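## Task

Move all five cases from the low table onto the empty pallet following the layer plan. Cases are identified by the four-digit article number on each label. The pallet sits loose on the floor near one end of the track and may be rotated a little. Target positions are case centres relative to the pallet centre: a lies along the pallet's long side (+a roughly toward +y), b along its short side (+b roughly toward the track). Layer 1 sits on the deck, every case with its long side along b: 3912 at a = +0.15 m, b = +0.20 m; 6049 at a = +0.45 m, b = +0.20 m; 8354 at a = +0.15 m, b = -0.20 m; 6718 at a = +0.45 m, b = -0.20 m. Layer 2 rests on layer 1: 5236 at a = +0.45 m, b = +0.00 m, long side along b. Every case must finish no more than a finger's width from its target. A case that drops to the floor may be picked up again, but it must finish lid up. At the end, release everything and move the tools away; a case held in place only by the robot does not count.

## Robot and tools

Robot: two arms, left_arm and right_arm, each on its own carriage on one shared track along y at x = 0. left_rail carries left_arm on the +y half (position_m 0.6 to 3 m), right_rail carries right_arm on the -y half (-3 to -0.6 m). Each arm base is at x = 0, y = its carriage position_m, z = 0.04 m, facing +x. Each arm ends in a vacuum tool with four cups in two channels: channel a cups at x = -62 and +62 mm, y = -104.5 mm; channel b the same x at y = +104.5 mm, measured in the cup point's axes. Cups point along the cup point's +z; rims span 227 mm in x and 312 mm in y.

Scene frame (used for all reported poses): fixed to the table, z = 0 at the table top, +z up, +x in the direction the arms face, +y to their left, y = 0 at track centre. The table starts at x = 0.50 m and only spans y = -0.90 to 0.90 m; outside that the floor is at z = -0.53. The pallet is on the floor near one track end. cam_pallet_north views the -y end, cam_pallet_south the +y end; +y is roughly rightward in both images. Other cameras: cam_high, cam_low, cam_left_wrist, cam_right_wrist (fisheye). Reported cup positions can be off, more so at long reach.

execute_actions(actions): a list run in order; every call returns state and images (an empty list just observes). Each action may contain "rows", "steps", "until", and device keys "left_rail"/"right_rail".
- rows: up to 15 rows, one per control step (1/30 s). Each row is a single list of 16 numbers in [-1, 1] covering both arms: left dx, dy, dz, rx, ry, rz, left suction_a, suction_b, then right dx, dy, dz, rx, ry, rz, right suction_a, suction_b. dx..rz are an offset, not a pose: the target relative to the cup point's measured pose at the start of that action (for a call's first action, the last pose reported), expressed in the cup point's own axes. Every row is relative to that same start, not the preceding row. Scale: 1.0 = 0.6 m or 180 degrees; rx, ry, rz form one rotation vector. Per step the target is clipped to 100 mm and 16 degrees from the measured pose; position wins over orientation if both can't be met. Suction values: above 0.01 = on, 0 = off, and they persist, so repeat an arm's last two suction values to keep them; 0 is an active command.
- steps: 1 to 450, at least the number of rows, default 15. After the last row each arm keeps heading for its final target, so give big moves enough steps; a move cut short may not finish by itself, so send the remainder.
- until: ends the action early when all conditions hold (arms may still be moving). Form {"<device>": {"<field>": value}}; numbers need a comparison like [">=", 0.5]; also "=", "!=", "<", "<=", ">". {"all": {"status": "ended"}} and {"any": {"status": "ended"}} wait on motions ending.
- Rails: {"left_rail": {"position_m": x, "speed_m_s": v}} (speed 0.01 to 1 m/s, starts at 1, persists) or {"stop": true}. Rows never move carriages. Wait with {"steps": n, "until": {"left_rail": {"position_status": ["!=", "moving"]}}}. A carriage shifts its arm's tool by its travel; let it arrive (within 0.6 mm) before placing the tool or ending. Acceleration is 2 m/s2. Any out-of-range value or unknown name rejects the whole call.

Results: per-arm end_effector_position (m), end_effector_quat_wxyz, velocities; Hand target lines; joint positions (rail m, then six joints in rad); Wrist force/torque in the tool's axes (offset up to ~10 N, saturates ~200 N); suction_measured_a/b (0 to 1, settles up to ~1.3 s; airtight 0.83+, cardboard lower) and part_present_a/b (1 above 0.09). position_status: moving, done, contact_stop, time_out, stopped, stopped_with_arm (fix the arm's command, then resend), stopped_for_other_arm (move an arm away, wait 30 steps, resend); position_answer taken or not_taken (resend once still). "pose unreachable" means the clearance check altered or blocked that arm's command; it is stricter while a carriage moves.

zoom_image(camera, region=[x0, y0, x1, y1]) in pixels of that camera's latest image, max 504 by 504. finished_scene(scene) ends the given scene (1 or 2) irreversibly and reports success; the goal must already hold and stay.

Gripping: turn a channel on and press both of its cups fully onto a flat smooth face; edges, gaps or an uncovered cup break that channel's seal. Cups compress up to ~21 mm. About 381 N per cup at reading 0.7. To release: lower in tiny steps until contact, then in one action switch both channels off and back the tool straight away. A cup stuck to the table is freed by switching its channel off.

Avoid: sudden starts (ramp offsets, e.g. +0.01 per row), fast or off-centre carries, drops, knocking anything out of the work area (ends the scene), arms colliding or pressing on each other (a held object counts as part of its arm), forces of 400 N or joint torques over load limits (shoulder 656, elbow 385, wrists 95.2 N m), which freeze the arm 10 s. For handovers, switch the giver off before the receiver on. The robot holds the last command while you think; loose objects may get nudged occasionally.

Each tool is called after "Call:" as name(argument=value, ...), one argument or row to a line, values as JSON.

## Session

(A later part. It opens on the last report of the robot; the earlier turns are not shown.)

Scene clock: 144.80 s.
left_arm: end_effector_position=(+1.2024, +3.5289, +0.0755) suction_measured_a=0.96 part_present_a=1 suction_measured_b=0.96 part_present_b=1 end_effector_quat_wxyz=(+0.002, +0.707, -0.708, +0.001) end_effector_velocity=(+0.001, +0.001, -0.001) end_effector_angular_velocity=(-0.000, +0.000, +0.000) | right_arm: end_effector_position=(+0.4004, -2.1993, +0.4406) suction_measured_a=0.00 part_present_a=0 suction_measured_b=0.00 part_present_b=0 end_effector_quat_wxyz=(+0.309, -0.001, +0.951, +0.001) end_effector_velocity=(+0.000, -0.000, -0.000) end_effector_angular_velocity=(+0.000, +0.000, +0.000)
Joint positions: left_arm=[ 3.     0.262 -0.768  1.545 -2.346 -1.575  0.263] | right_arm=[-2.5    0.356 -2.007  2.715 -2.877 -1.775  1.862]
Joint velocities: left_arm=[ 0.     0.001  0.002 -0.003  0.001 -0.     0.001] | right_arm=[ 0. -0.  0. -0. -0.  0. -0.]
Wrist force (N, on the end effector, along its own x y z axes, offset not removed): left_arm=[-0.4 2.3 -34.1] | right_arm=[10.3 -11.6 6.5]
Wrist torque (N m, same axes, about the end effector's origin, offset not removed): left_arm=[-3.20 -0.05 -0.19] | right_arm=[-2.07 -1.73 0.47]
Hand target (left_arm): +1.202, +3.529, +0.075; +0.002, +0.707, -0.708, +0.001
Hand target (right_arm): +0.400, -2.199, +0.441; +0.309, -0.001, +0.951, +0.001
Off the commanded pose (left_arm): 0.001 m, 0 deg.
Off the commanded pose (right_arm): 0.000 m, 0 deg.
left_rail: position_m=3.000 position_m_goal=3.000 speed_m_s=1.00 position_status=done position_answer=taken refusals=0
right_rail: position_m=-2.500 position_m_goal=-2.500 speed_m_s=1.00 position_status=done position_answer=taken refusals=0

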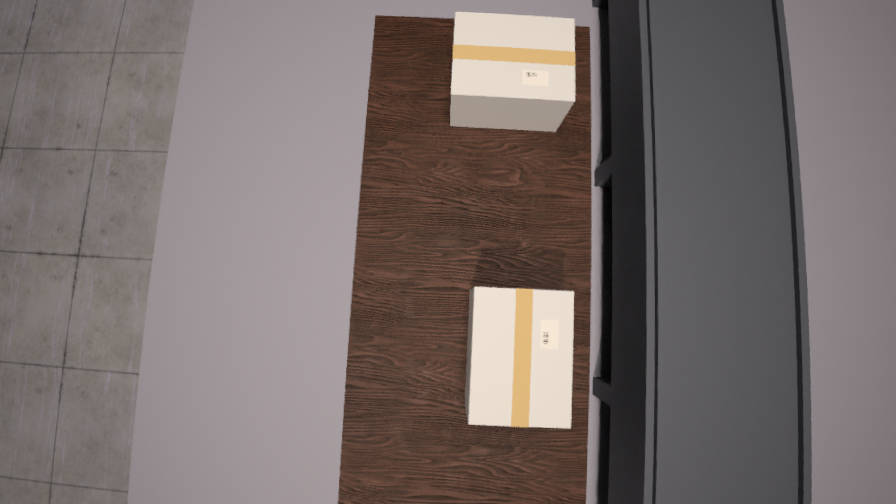

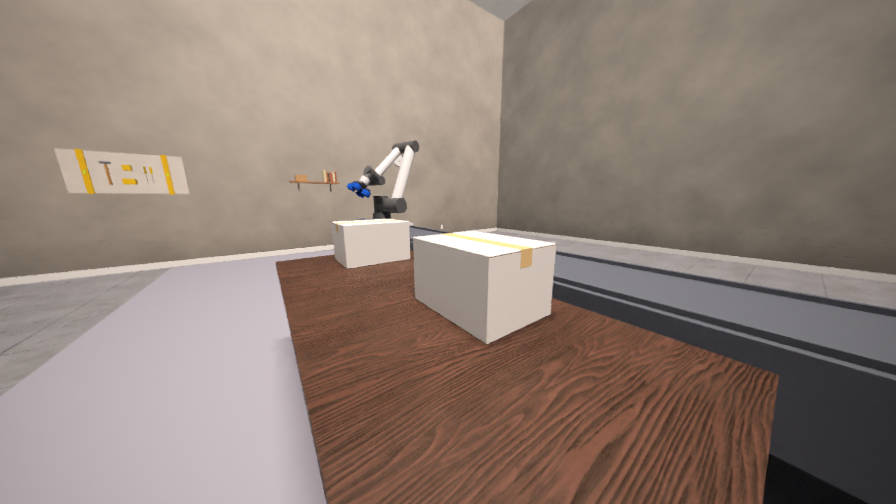

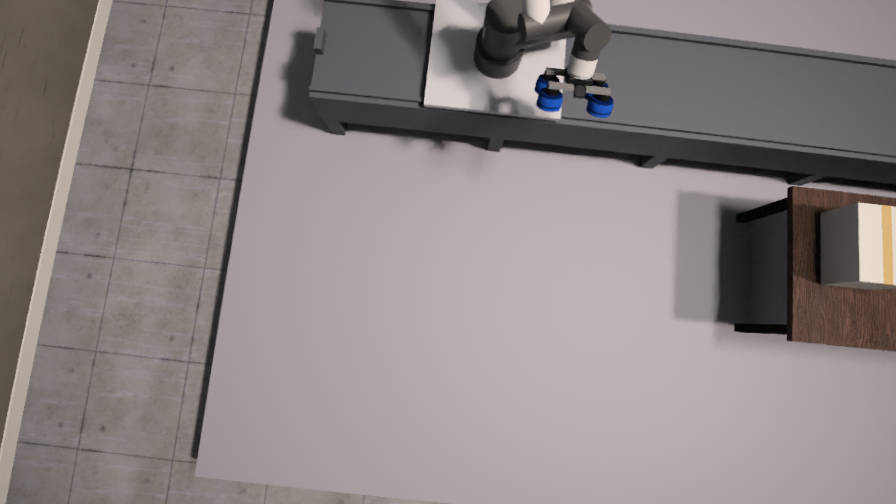

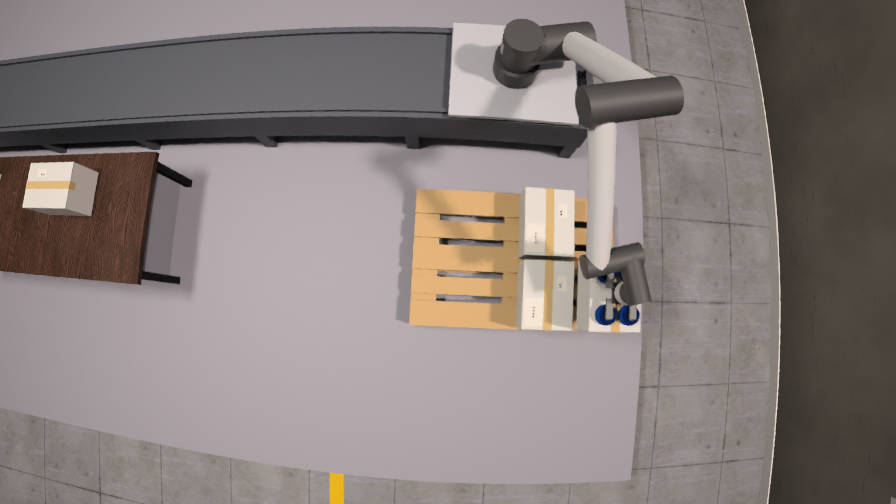

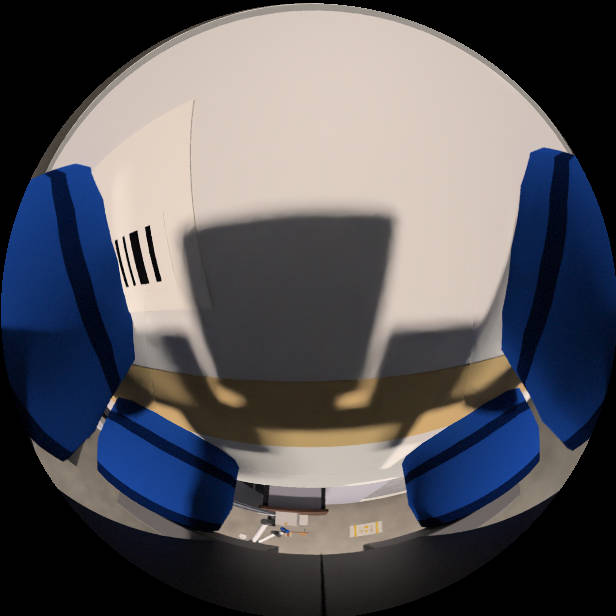

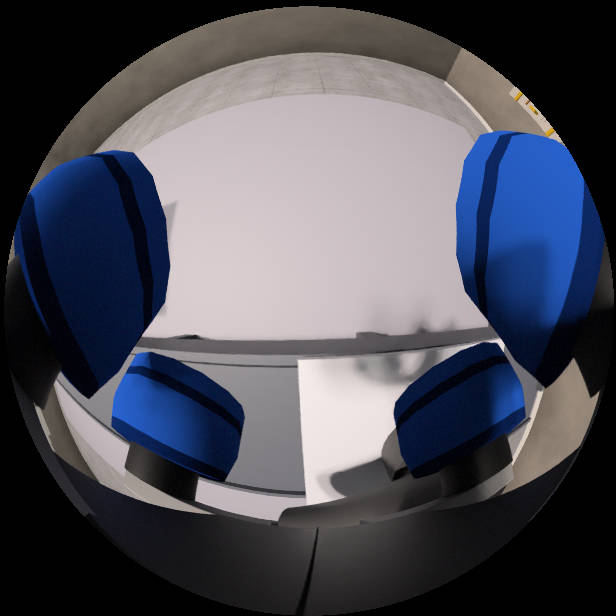

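Call:
execute_actions(
  actions=[
    {"rows":[[-0.008,-0.001,0.419,0.0004,-0.0015,0,1,1,0,0,0,0,0,0,0,0]],"steps":38},
    {"rows":[[0,0,-0.008,0,0,0,0,0,0,0,0,0,0,0,0,0]],"steps":8},
    {"rows":[[0,0,-0.08,0,0,0,0,0,0,0,0,0,0,0,0,0]],"steps":16},
    {"rows":[[0.91,0.3,-0.72,0,0,0,0,0,0,0,0,0,0,0,0,0]],"left_rail":{"position_m":0.6},"steps":62},
    {"rows":[[1,0.35,0,0,0,0,0,0,0,0,0,0,0,0,0,0]],"steps":55},
    {"rows":[[1,0,0,0,0,0,0,0,0,0,0,0,0,0,0,0]],"steps":55},
  ],
)

Scene clock: 159.00 s.
left_arm: end_effector_position=(+0.8134, -0.6108, +0.3026) suction_measured_a=0.00 part_present_a=0 suction_measured_b=0.00 part_present_b=0 end_effector_quat_wxyz=(-0.003, +0.707, -0.708, -0.000) end_effector_velocity=(+0.001, -0.004, -0.000) end_effector_angular_velocity=(+0.001, +0.001, +0.000) | right_arm: end_effector_position=(+0.4004, -2.1993, +0.4406) suction_measured_a=0.00 part_present_a=0 suction_measured_b=0.00 part_present_b=0 end_effector_quat_wxyz=(+0.309, -0.001, +0.951, +0.001) end_effector_velocity=(+0.000, +0.000, -0.000) end_effector_angular_velocity=(-0.000, +0.000, +0.000)
Joint positions: left_arm=[ 0.6   -1.119 -0.774  1.18  -1.974 -1.565 -1.117] | right_arm=[-2.5    0.356 -2.007  2.715 -2.877 -1.775  1.862]
Joint velocities: left_arm=[ 0.    -0.     0.005 -0.01   0.007 -0.    -0.001] | right_arm=[ 0. -0.  0. -0. -0.  0. -0.]
Wrist force (N, on the end effector, along its own x y z axes, offset not removed): left_arm=[-1.0 -1.6 -1.4] | right_arm=[-1.5 -9.7 1.8]
Wrist torque (N m, same axes, about the end effector's origin, offset not removed): left_arm=[-0.28 -0.05 0.03] | right_arm=[-1.84 -0.71 0.44]
Hand target (left_arm): +0.814, -0.612, +0.303; -0.003, +0.707, -0.708, -0.000
Hand target (right_arm): +0.400, -2.199, +0.441; +0.309, -0.001, +0.951, +0.001
Off the commanded pose (left_arm): 0.002 m, 0 deg.
Off the commanded pose (right_arm): 0.000 m, 0 deg.
left_rail: position_m=0.600 position_m_goal=0.600 speed_m_s=1.00 position_status=done position_answer=taken refusals=0
right_rail: position_m=-2.500 position_m_goal=-2.500 speed_m_s=1.00 position_status=done position_answer=taken refusals=0

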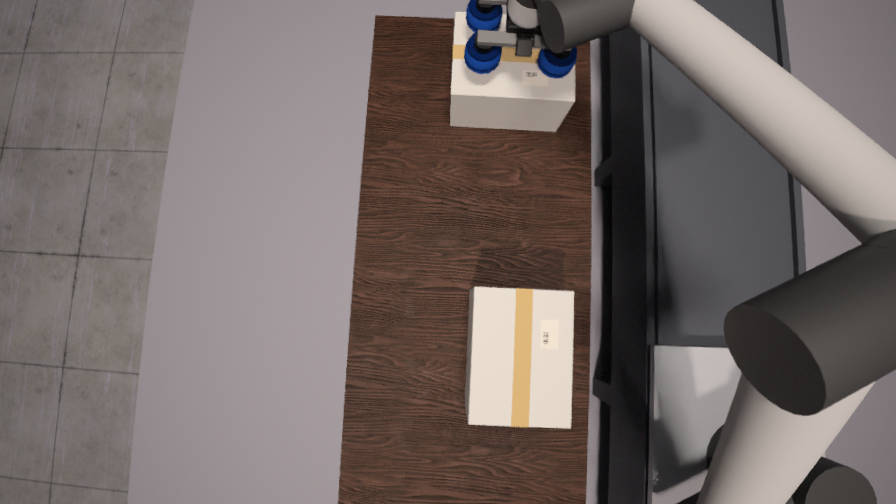

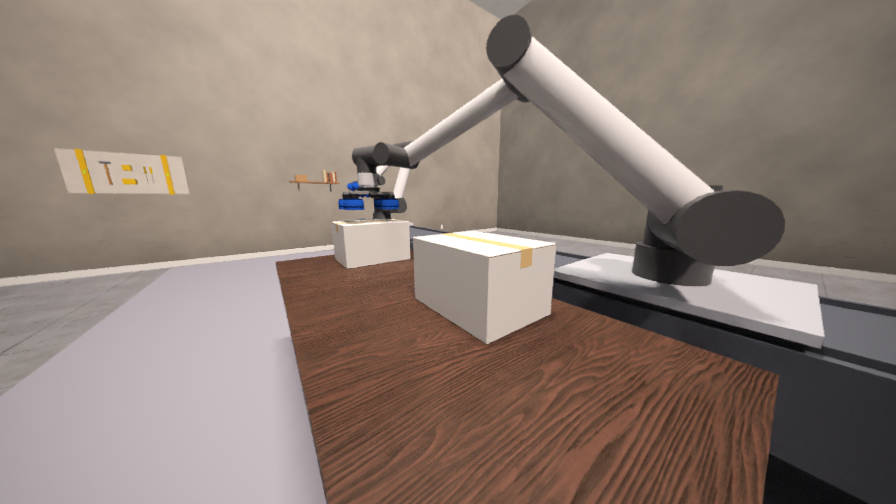

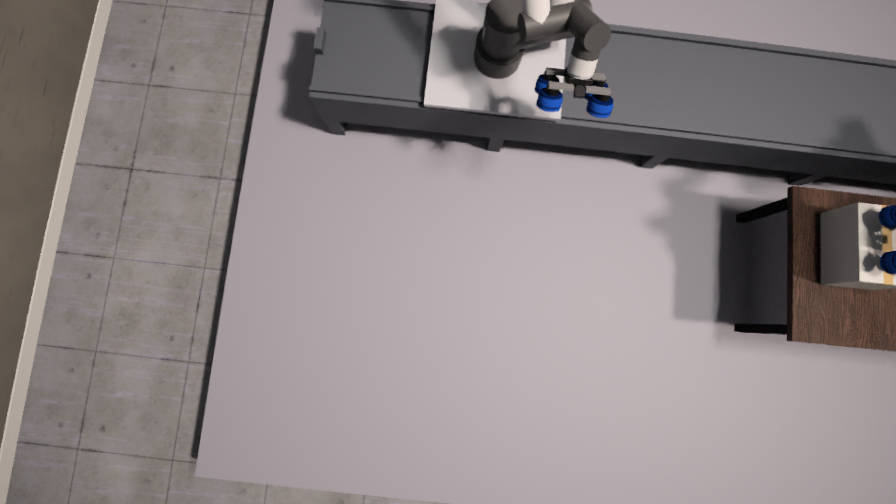

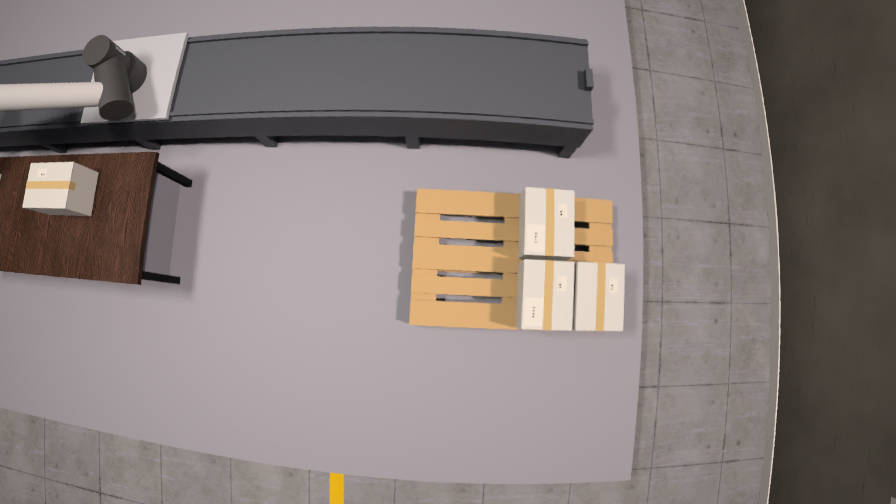

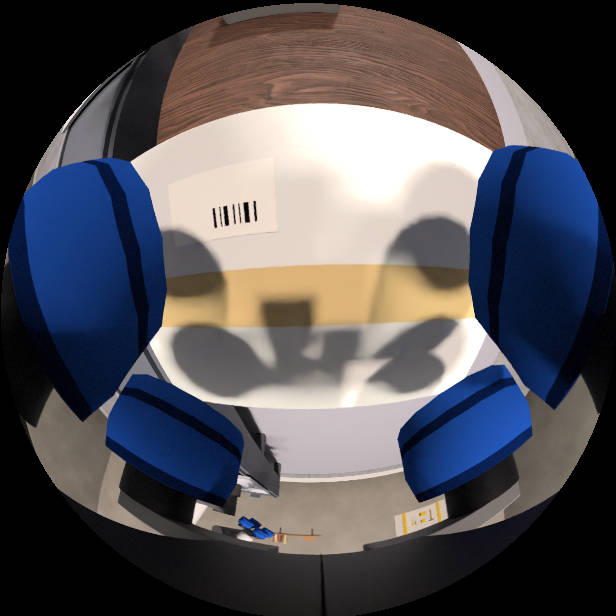

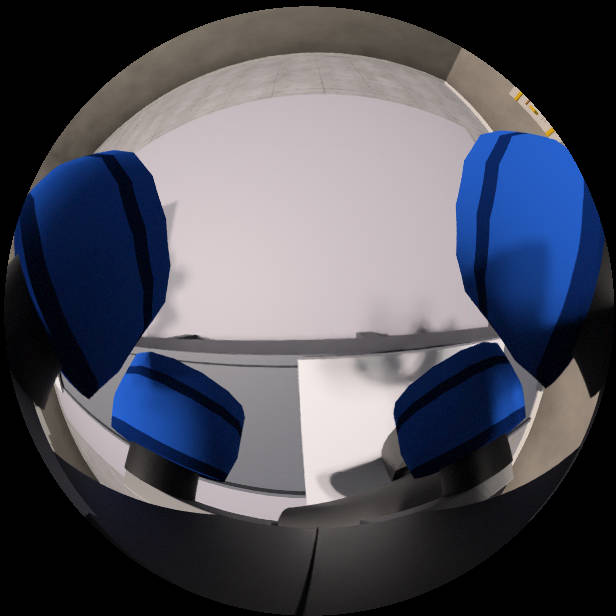

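Call:
execute_actions(
  actions=[
    {"rows":[[0.003,-0.001,0.14,-0.0013,0.0013,0,1,1,0,0,0,0,0,0,0,0]],"steps":45},
    {"rows":[[-0.01,0,-0.03,0,0,0,1,1,0,0,0,0,0,0,0,0],[-0.03,0,-0.06,0,0,0,1,1,0,0,0,0,0,0,0,0],[-0.91,0,-0.47,0,0,0,1,1,0,0,0,0,0,0,0,0]],"steps":56},
    {"rows":[[-1,0.017,0.1,0,0,0,1,1,0,0,0,0,0,0,0,0]],"left_rail":{"position_m":3},"steps":55},
    {"rows":[[-1,0,0.6,0,0,0,1,1,0,0,0,0,0,0,0,0]],"steps":62},
  ],
)

Scene clock: 169.97 s.
left_arm: end_effector_position=(+0.8029, +3.5303, +0.0764) suction_measured_a=0.96 part_present_a=1 suction_measured_b=0.96 part_present_b=1 end_effector_quat_wxyz=(+0.002, +0.707, -0.708, +0.001) end_effector_velocity=(+0.001, +0.003, -0.002) end_effector_angular_velocity=(-0.000, +0.000, -0.000) | right_arm: end_effector_position=(+0.4004, -2.1993, +0.4406) suction_measured_a=0.00 part_present_a=0 suction_measured_b=0.00 part_present_b=0 end_effector_quat_wxyz=(+0.309, -0.001, +0.951, +0.001) end_effector_velocity=(-0.000, -0.000, +0.000) end_effector_angular_velocity=(+0.000, -0.000, -0.000)
Joint positions: left_arm=[ 3.     0.374 -1.024  2.118 -2.661 -1.574  0.376] | right_arm=[-2.5    0.356 -2.007  2.715 -2.877 -1.775  1.862]
Joint velocities: left_arm=[ 0.     0.002  0.004 -0.003 -0.    -0.     0.002] | right_arm=[ 0.  0. -0.  0. -0. -0.  0.]
Wrist force (N, on the end effector, along its own x y z axes, offset not removed): left_arm=[-0.8 0.4 -27.5] | right_arm=[9.8 -9.1 0.1]
Wrist torque (N m, same axes, about the end effector's origin, offset not removed): left_arm=[-2.12 -0.18 0.05] | right_arm=[-2.07 -1.93 0.34]
Hand target (left_arm): +0.803, +3.531, +0.076; +0.002, +0.707, -0.708, +0.001
Hand target (right_arm): +0.400, -2.199, +0.441; +0.309, -0.001, +0.951, +0.001
Off the commanded pose (left_arm): 0.002 m, 0 deg.
Off the commanded pose (right_arm): 0.000 m, 0 deg.
left_rail: position_m=3.000 position_m_goal=3.000 speed_m_s=1.00 position_status=done position_answer=taken refusals=0
right_rail: position_m=-2.500 position_m_goal=-2.500 speed_m_s=1.00 position_status=done position_answer=taken refusals=0

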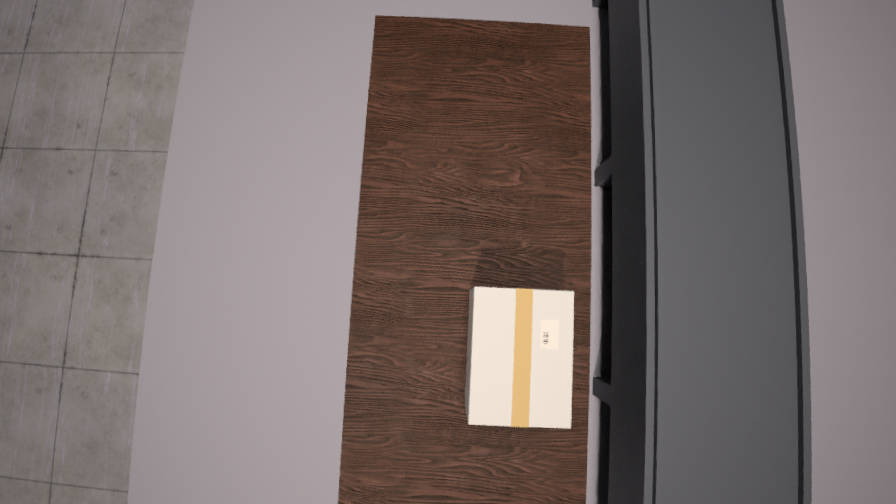

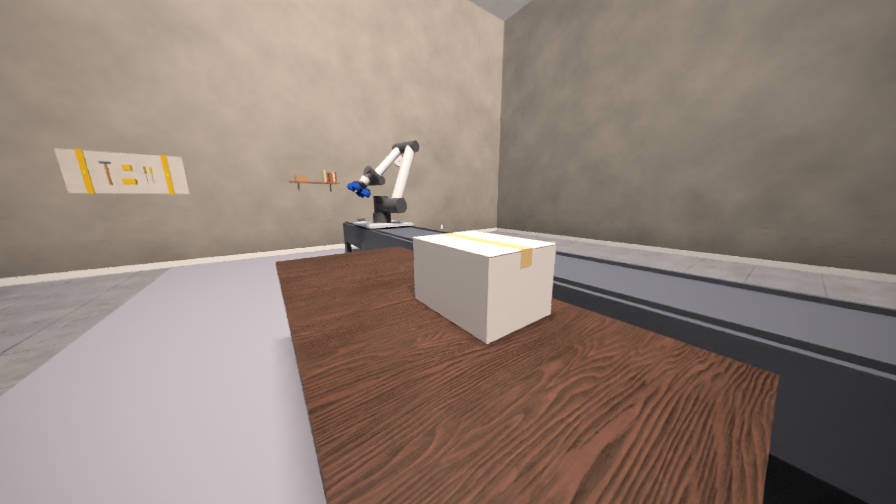

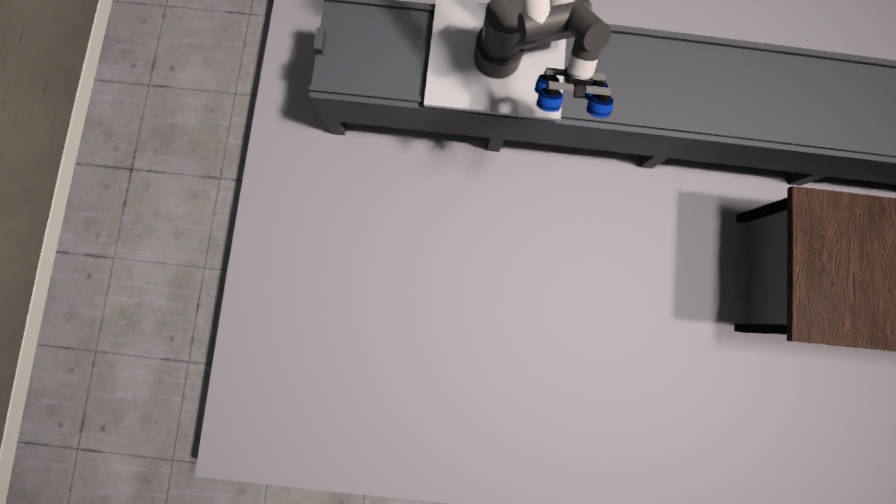

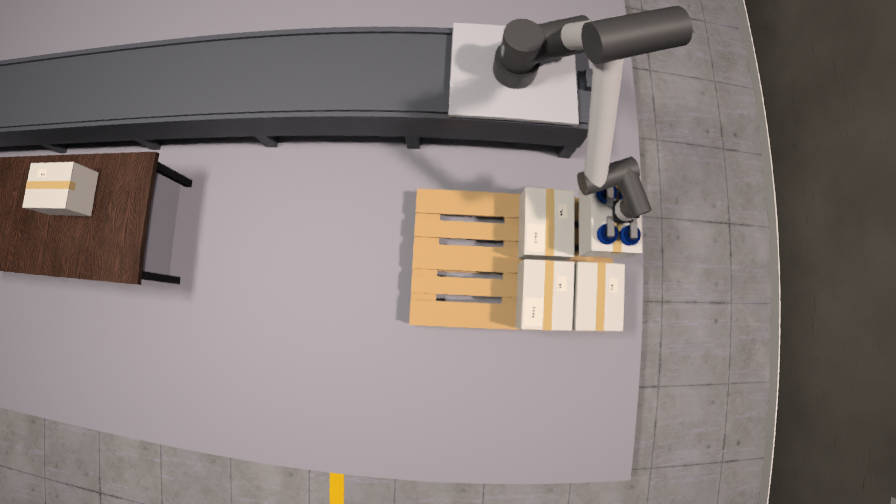

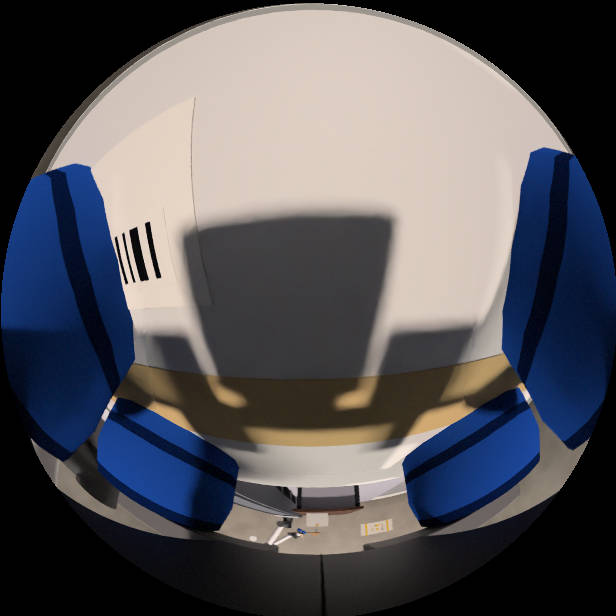

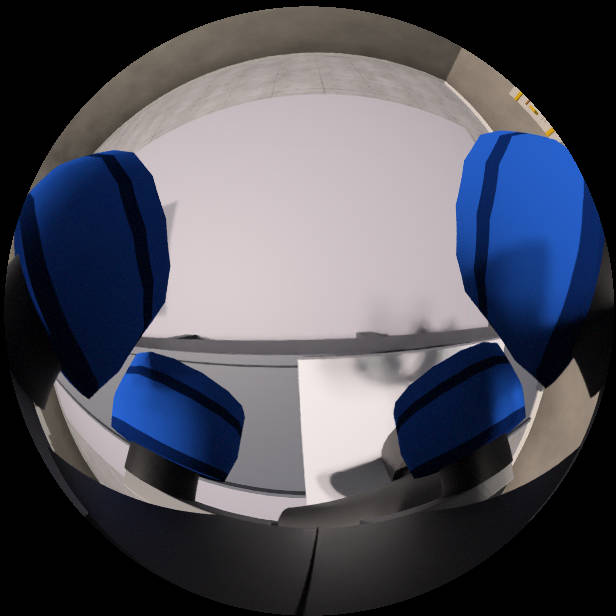

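Call:
execute_actions(
  actions=[
    {"rows":[[-0.005,0,0.422,0.0004,-0.0013,0,1,1,0,0,0,0,0,0,0,0]],"steps":38},
    {"rows":[[0,0,-0.008,0,0,0,0,0,0,0,0,0,0,0,0,0]],"steps":8},
    {"rows":[[0,0,-0.08,0,0,0,0,0,0,0,0,0,0,0,0,0]],"steps":16},
    {"rows":[[0.618,0.063,-0.7,0,0,0,0,0,0,0,0,0,0,0,0,0]],"left_rail":{"position_m":0.6},"steps":52},
    {"rows":[[0.8,0,0,0,0,-0.5,0,0,0,0,0,0,0,0,0,0]],"steps":60},
  ],
)

Scene clock: 182.53 s.
left_arm: end_effector_position=(+0.7649, +0.2828, +0.2923) suction_measured_a=0.00 part_present_a=0 suction_measured_b=0.00 part_present_b=0 end_effector_quat_wxyz=(-0.002, +1.000, -0.001, +0.001) end_effector_velocity=(-0.000, -0.000, -0.000) end_effector_angular_velocity=(+0.002, -0.000, +0.011) | right_arm: end_effector_position=(+0.4004, -2.1993, +0.4406) suction_measured_a=0.00 part_present_a=0 suction_measured_b=0.00 part_present_b=0 end_effector_quat_wxyz=(+0.309, -0.001, +0.951, +0.001) end_effector_velocity=(-0.000, +0.000, +0.000) end_effector_angular_velocity=(-0.000, -0.000, +0.000)
Joint positions: left_arm=[ 0.6   -0.64  -1.386  2.227 -2.41  -1.567 -2.207] | right_arm=[-2.5    0.356 -2.007  2.715 -2.877 -1.775  1.862]
Joint velocities: left_arm=[ 0.    -0.001  0.    -0.001  0.002  0.002 -0.012] | right_arm=[ 0.  0. -0. -0. -0. -0. -0.]
Wrist force (N, on the end effector, along its own x y z axes, offset not removed): left_arm=[-2.5 0.7 0.4] | right_arm=[0.9 -8.8 -10.0]
Wrist torque (N m, same axes, about the end effector's origin, offset not removed): left_arm=[-0.09 0.19 0.01] | right_arm=[-1.84 -0.99 0.31]
Hand target (left_arm): +0.765, +0.283, +0.292; -0.002, +1.000, -0.001, +0.001
Hand target (right_arm): +0.400, -2.199, +0.441; +0.309, -0.001, +0.951, +0.001
Off the commanded pose (left_arm): 0.001 m, 0 deg.
Off the commanded pose (right_arm): 0.000 m, 0 deg.
left_rail: position_m=0.600 position_m_goal=0.600 speed_m_s=1.00 position_status=done position_answer=taken refusals=0
right_rail: position_m=-2.500 position_m_goal=-2.500 speed_m_s=1.00 position_status=done position_answer=taken refusals=0

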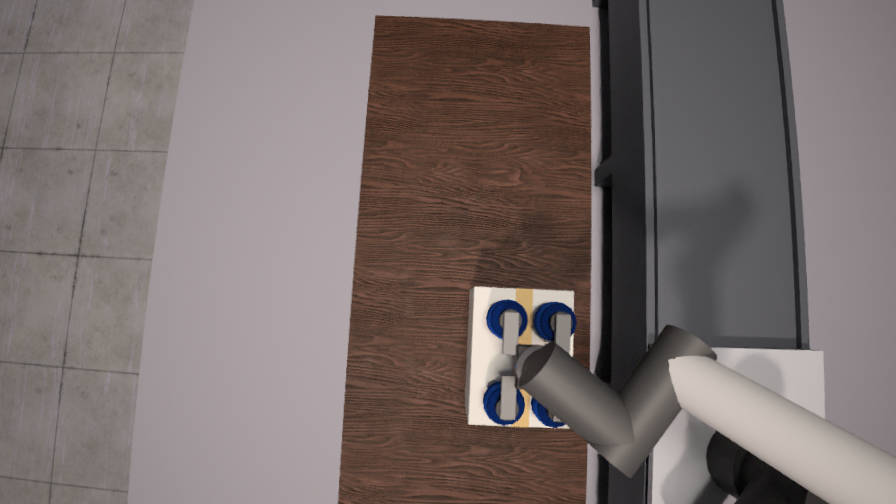

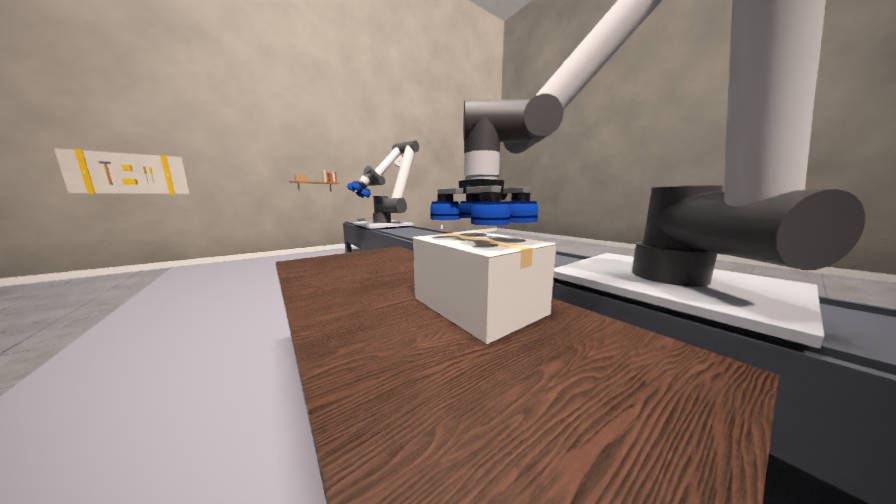

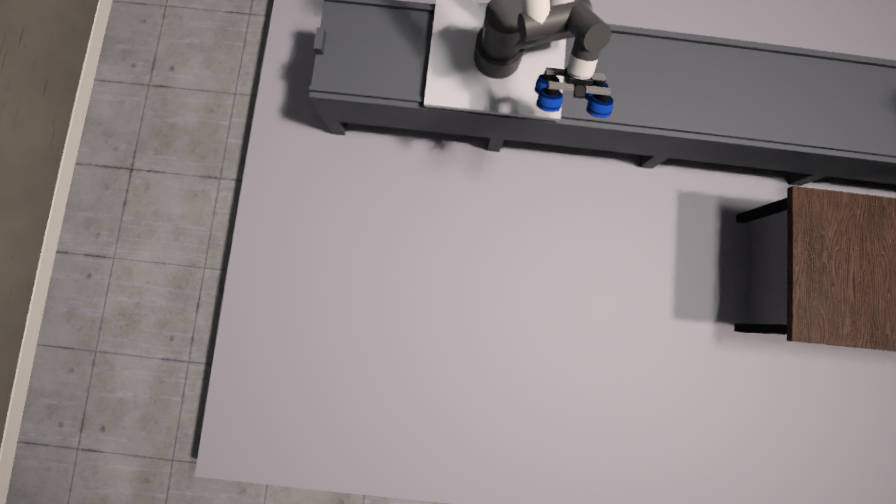

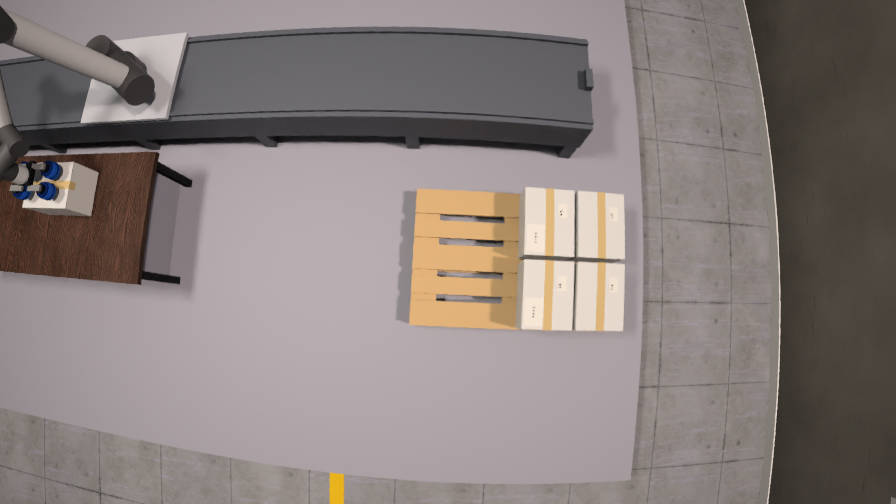

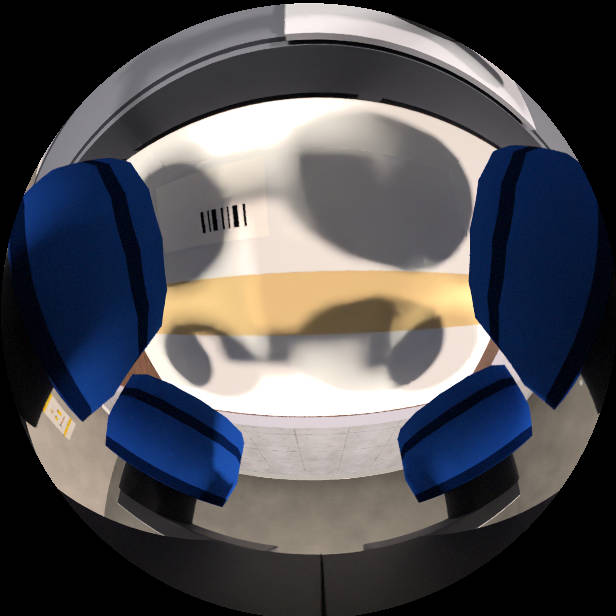

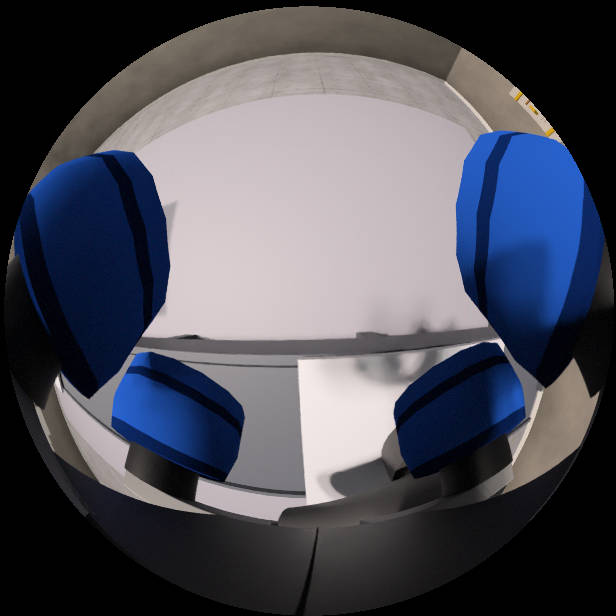

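Call:
execute_actions(
  actions=[
    {"rows":[[0.005,0.004,0.127,-0.0012,0,0,1,1,0,0,0,0,0,0,0,0]],"steps":45},
    {"rows":[[0,0,-0.03,0,0,0,1,1,0,0,0,0,0,0,0,0],[0,0,-0.06,0,0,0,1,1,0,0,0,0,0,0,0,0],[0,-0.5,-0.1,0,0,0,1,1,0,0,0,0,0,0,0,0]],"left_rail":{"position_m":3},"steps":38},
    {"rows":[[0.392,-0.92,0.34,0,0,0.5,1,1,0,0,0,0,0,0,0,0]],"steps":70},
    {"rows":[[0,0,0.028,0,0,0,1,1,0,0,0,0,0,0,0,0]],"steps":15},
  ],
)

Scene clock: 194.87 s.
left_arm: end_effector_position=(+1.0044, +3.5305, +0.0543) suction_measured_a=0.96 part_present_a=1 suction_measured_b=0.96 part_present_b=1 end_effector_quat_wxyz=(+0.001, +0.706, -0.708, +0.001) end_effector_velocity=(-0.000, -0.000, -0.004) end_effector_angular_velocity=(+0.000, -0.000, -0.000) | right_arm: end_effector_position=(+0.4004, -2.1993, +0.4406) suction_measured_a=0.00 part_present_a=0 suction_measured_b=0.00 part_present_b=0 end_effector_quat_wxyz=(+0.309, -0.001, +0.951, +0.001) end_effector_velocity=(+0.000, +0.000, -0.000) end_effector_angular_velocity=(-0.000, +0.000, -0.000)
Joint positions: left_arm=[ 3.     0.309 -0.885  1.853 -2.539 -1.574  0.312] | right_arm=[-2.5    0.356 -2.007  2.715 -2.877 -1.775  1.862]
Joint velocities: left_arm=[ 0.     0.     0.004  0.001 -0.005 -0.     0.   ] | right_arm=[ 0.  0.  0. -0. -0. -0.  0.]
Wrist force (N, on the end effector, along its own x y z axes, offset not removed): left_arm=[-0.7 -0.8 -57.9] | right_arm=[-1.3 -9.4 -2.5]
Wrist torque (N m, same axes, about the end effector's origin, offset not removed): left_arm=[1.58 -0.12 0.09] | right_arm=[-2.05 -0.56 0.22]
Hand target (left_arm): +1.004, +3.530, +0.054; +0.001, +0.706, -0.708, +0.001
Hand target (right_arm): +0.400, -2.199, +0.441; +0.309, -0.001, +0.951, +0.001
Off the commanded pose (left_arm): 0.001 m, 0 deg.
Off the commanded pose (right_arm): 0.000 m, 0 deg.
left_rail: position_m=3.000 position_m_goal=3.000 speed_m_s=1.00 position_status=done position_answer=taken refusals=0
right_rail: position_m=-2.500 position_m_goal=-2.500 speed_m_s=1.00 position_status=done position_answer=taken refusals=0

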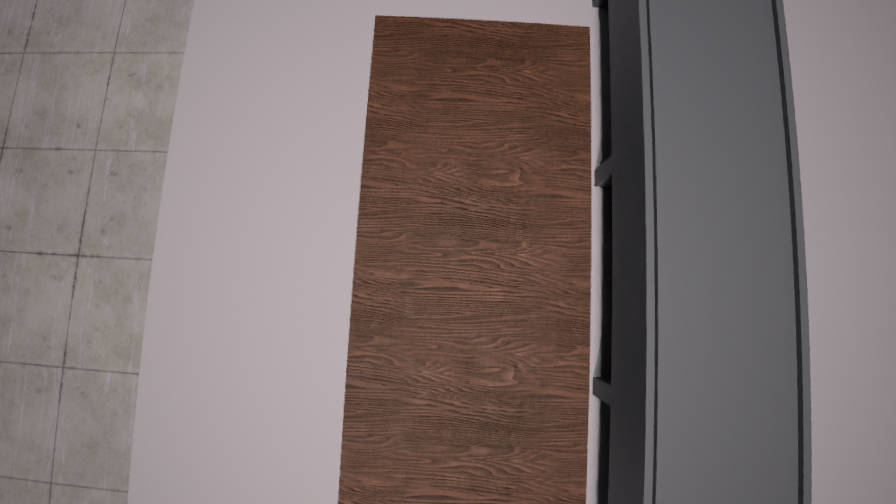

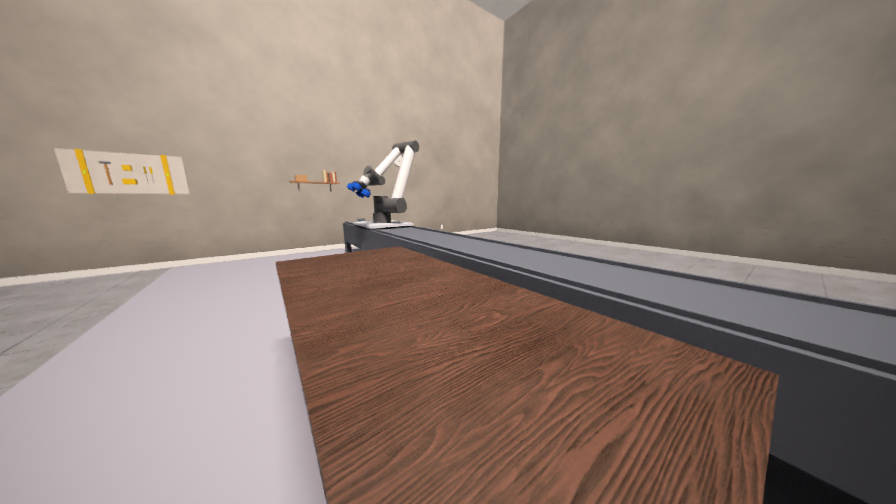

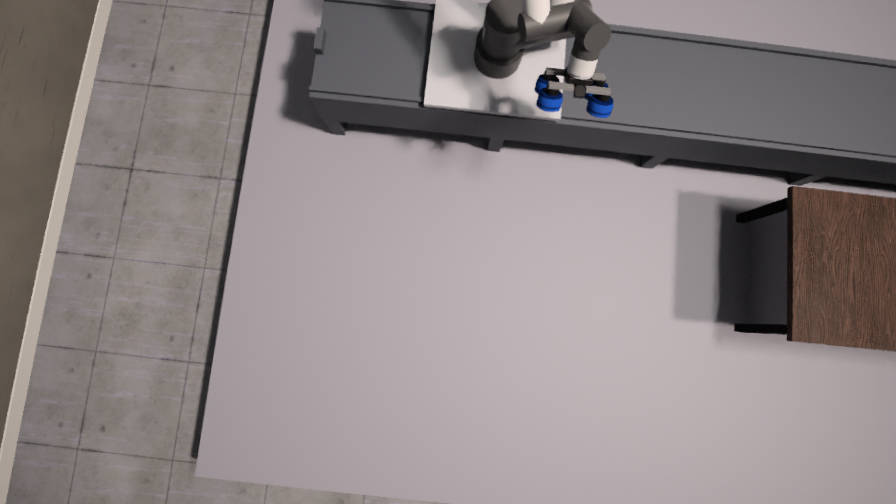

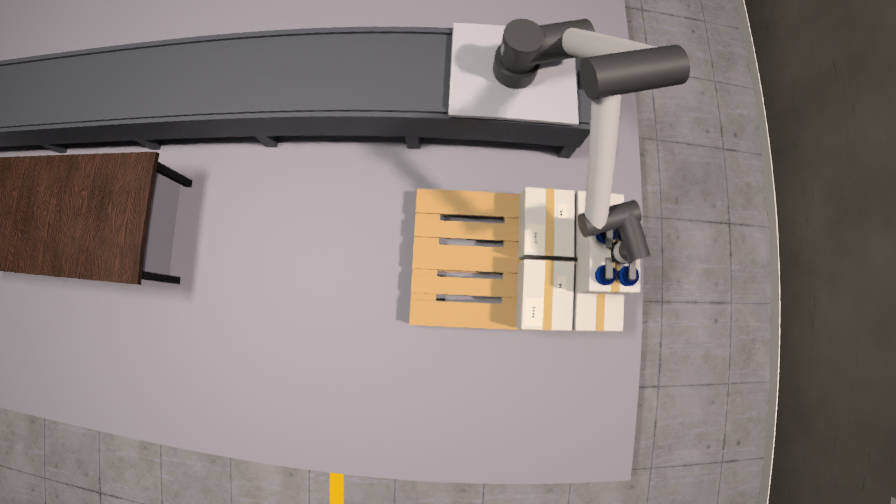

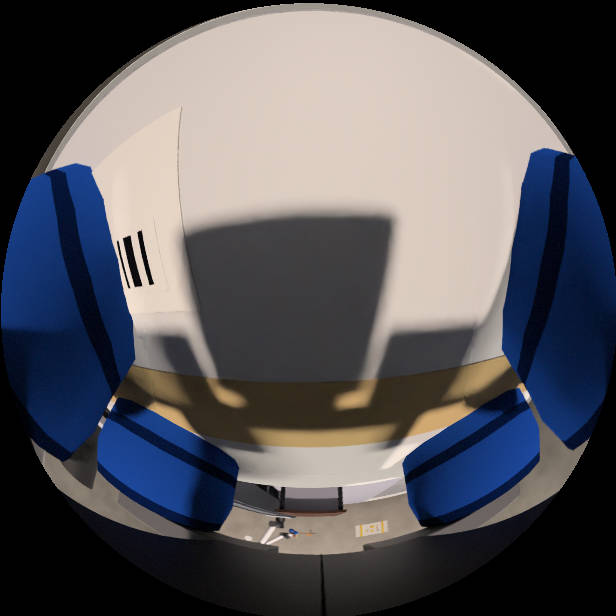

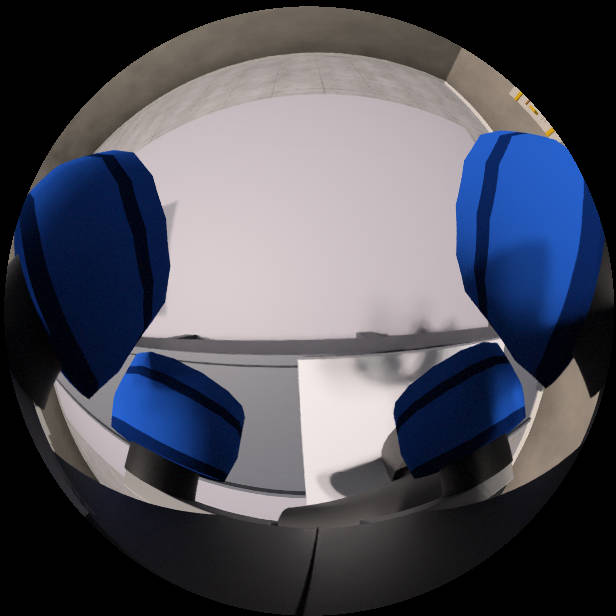

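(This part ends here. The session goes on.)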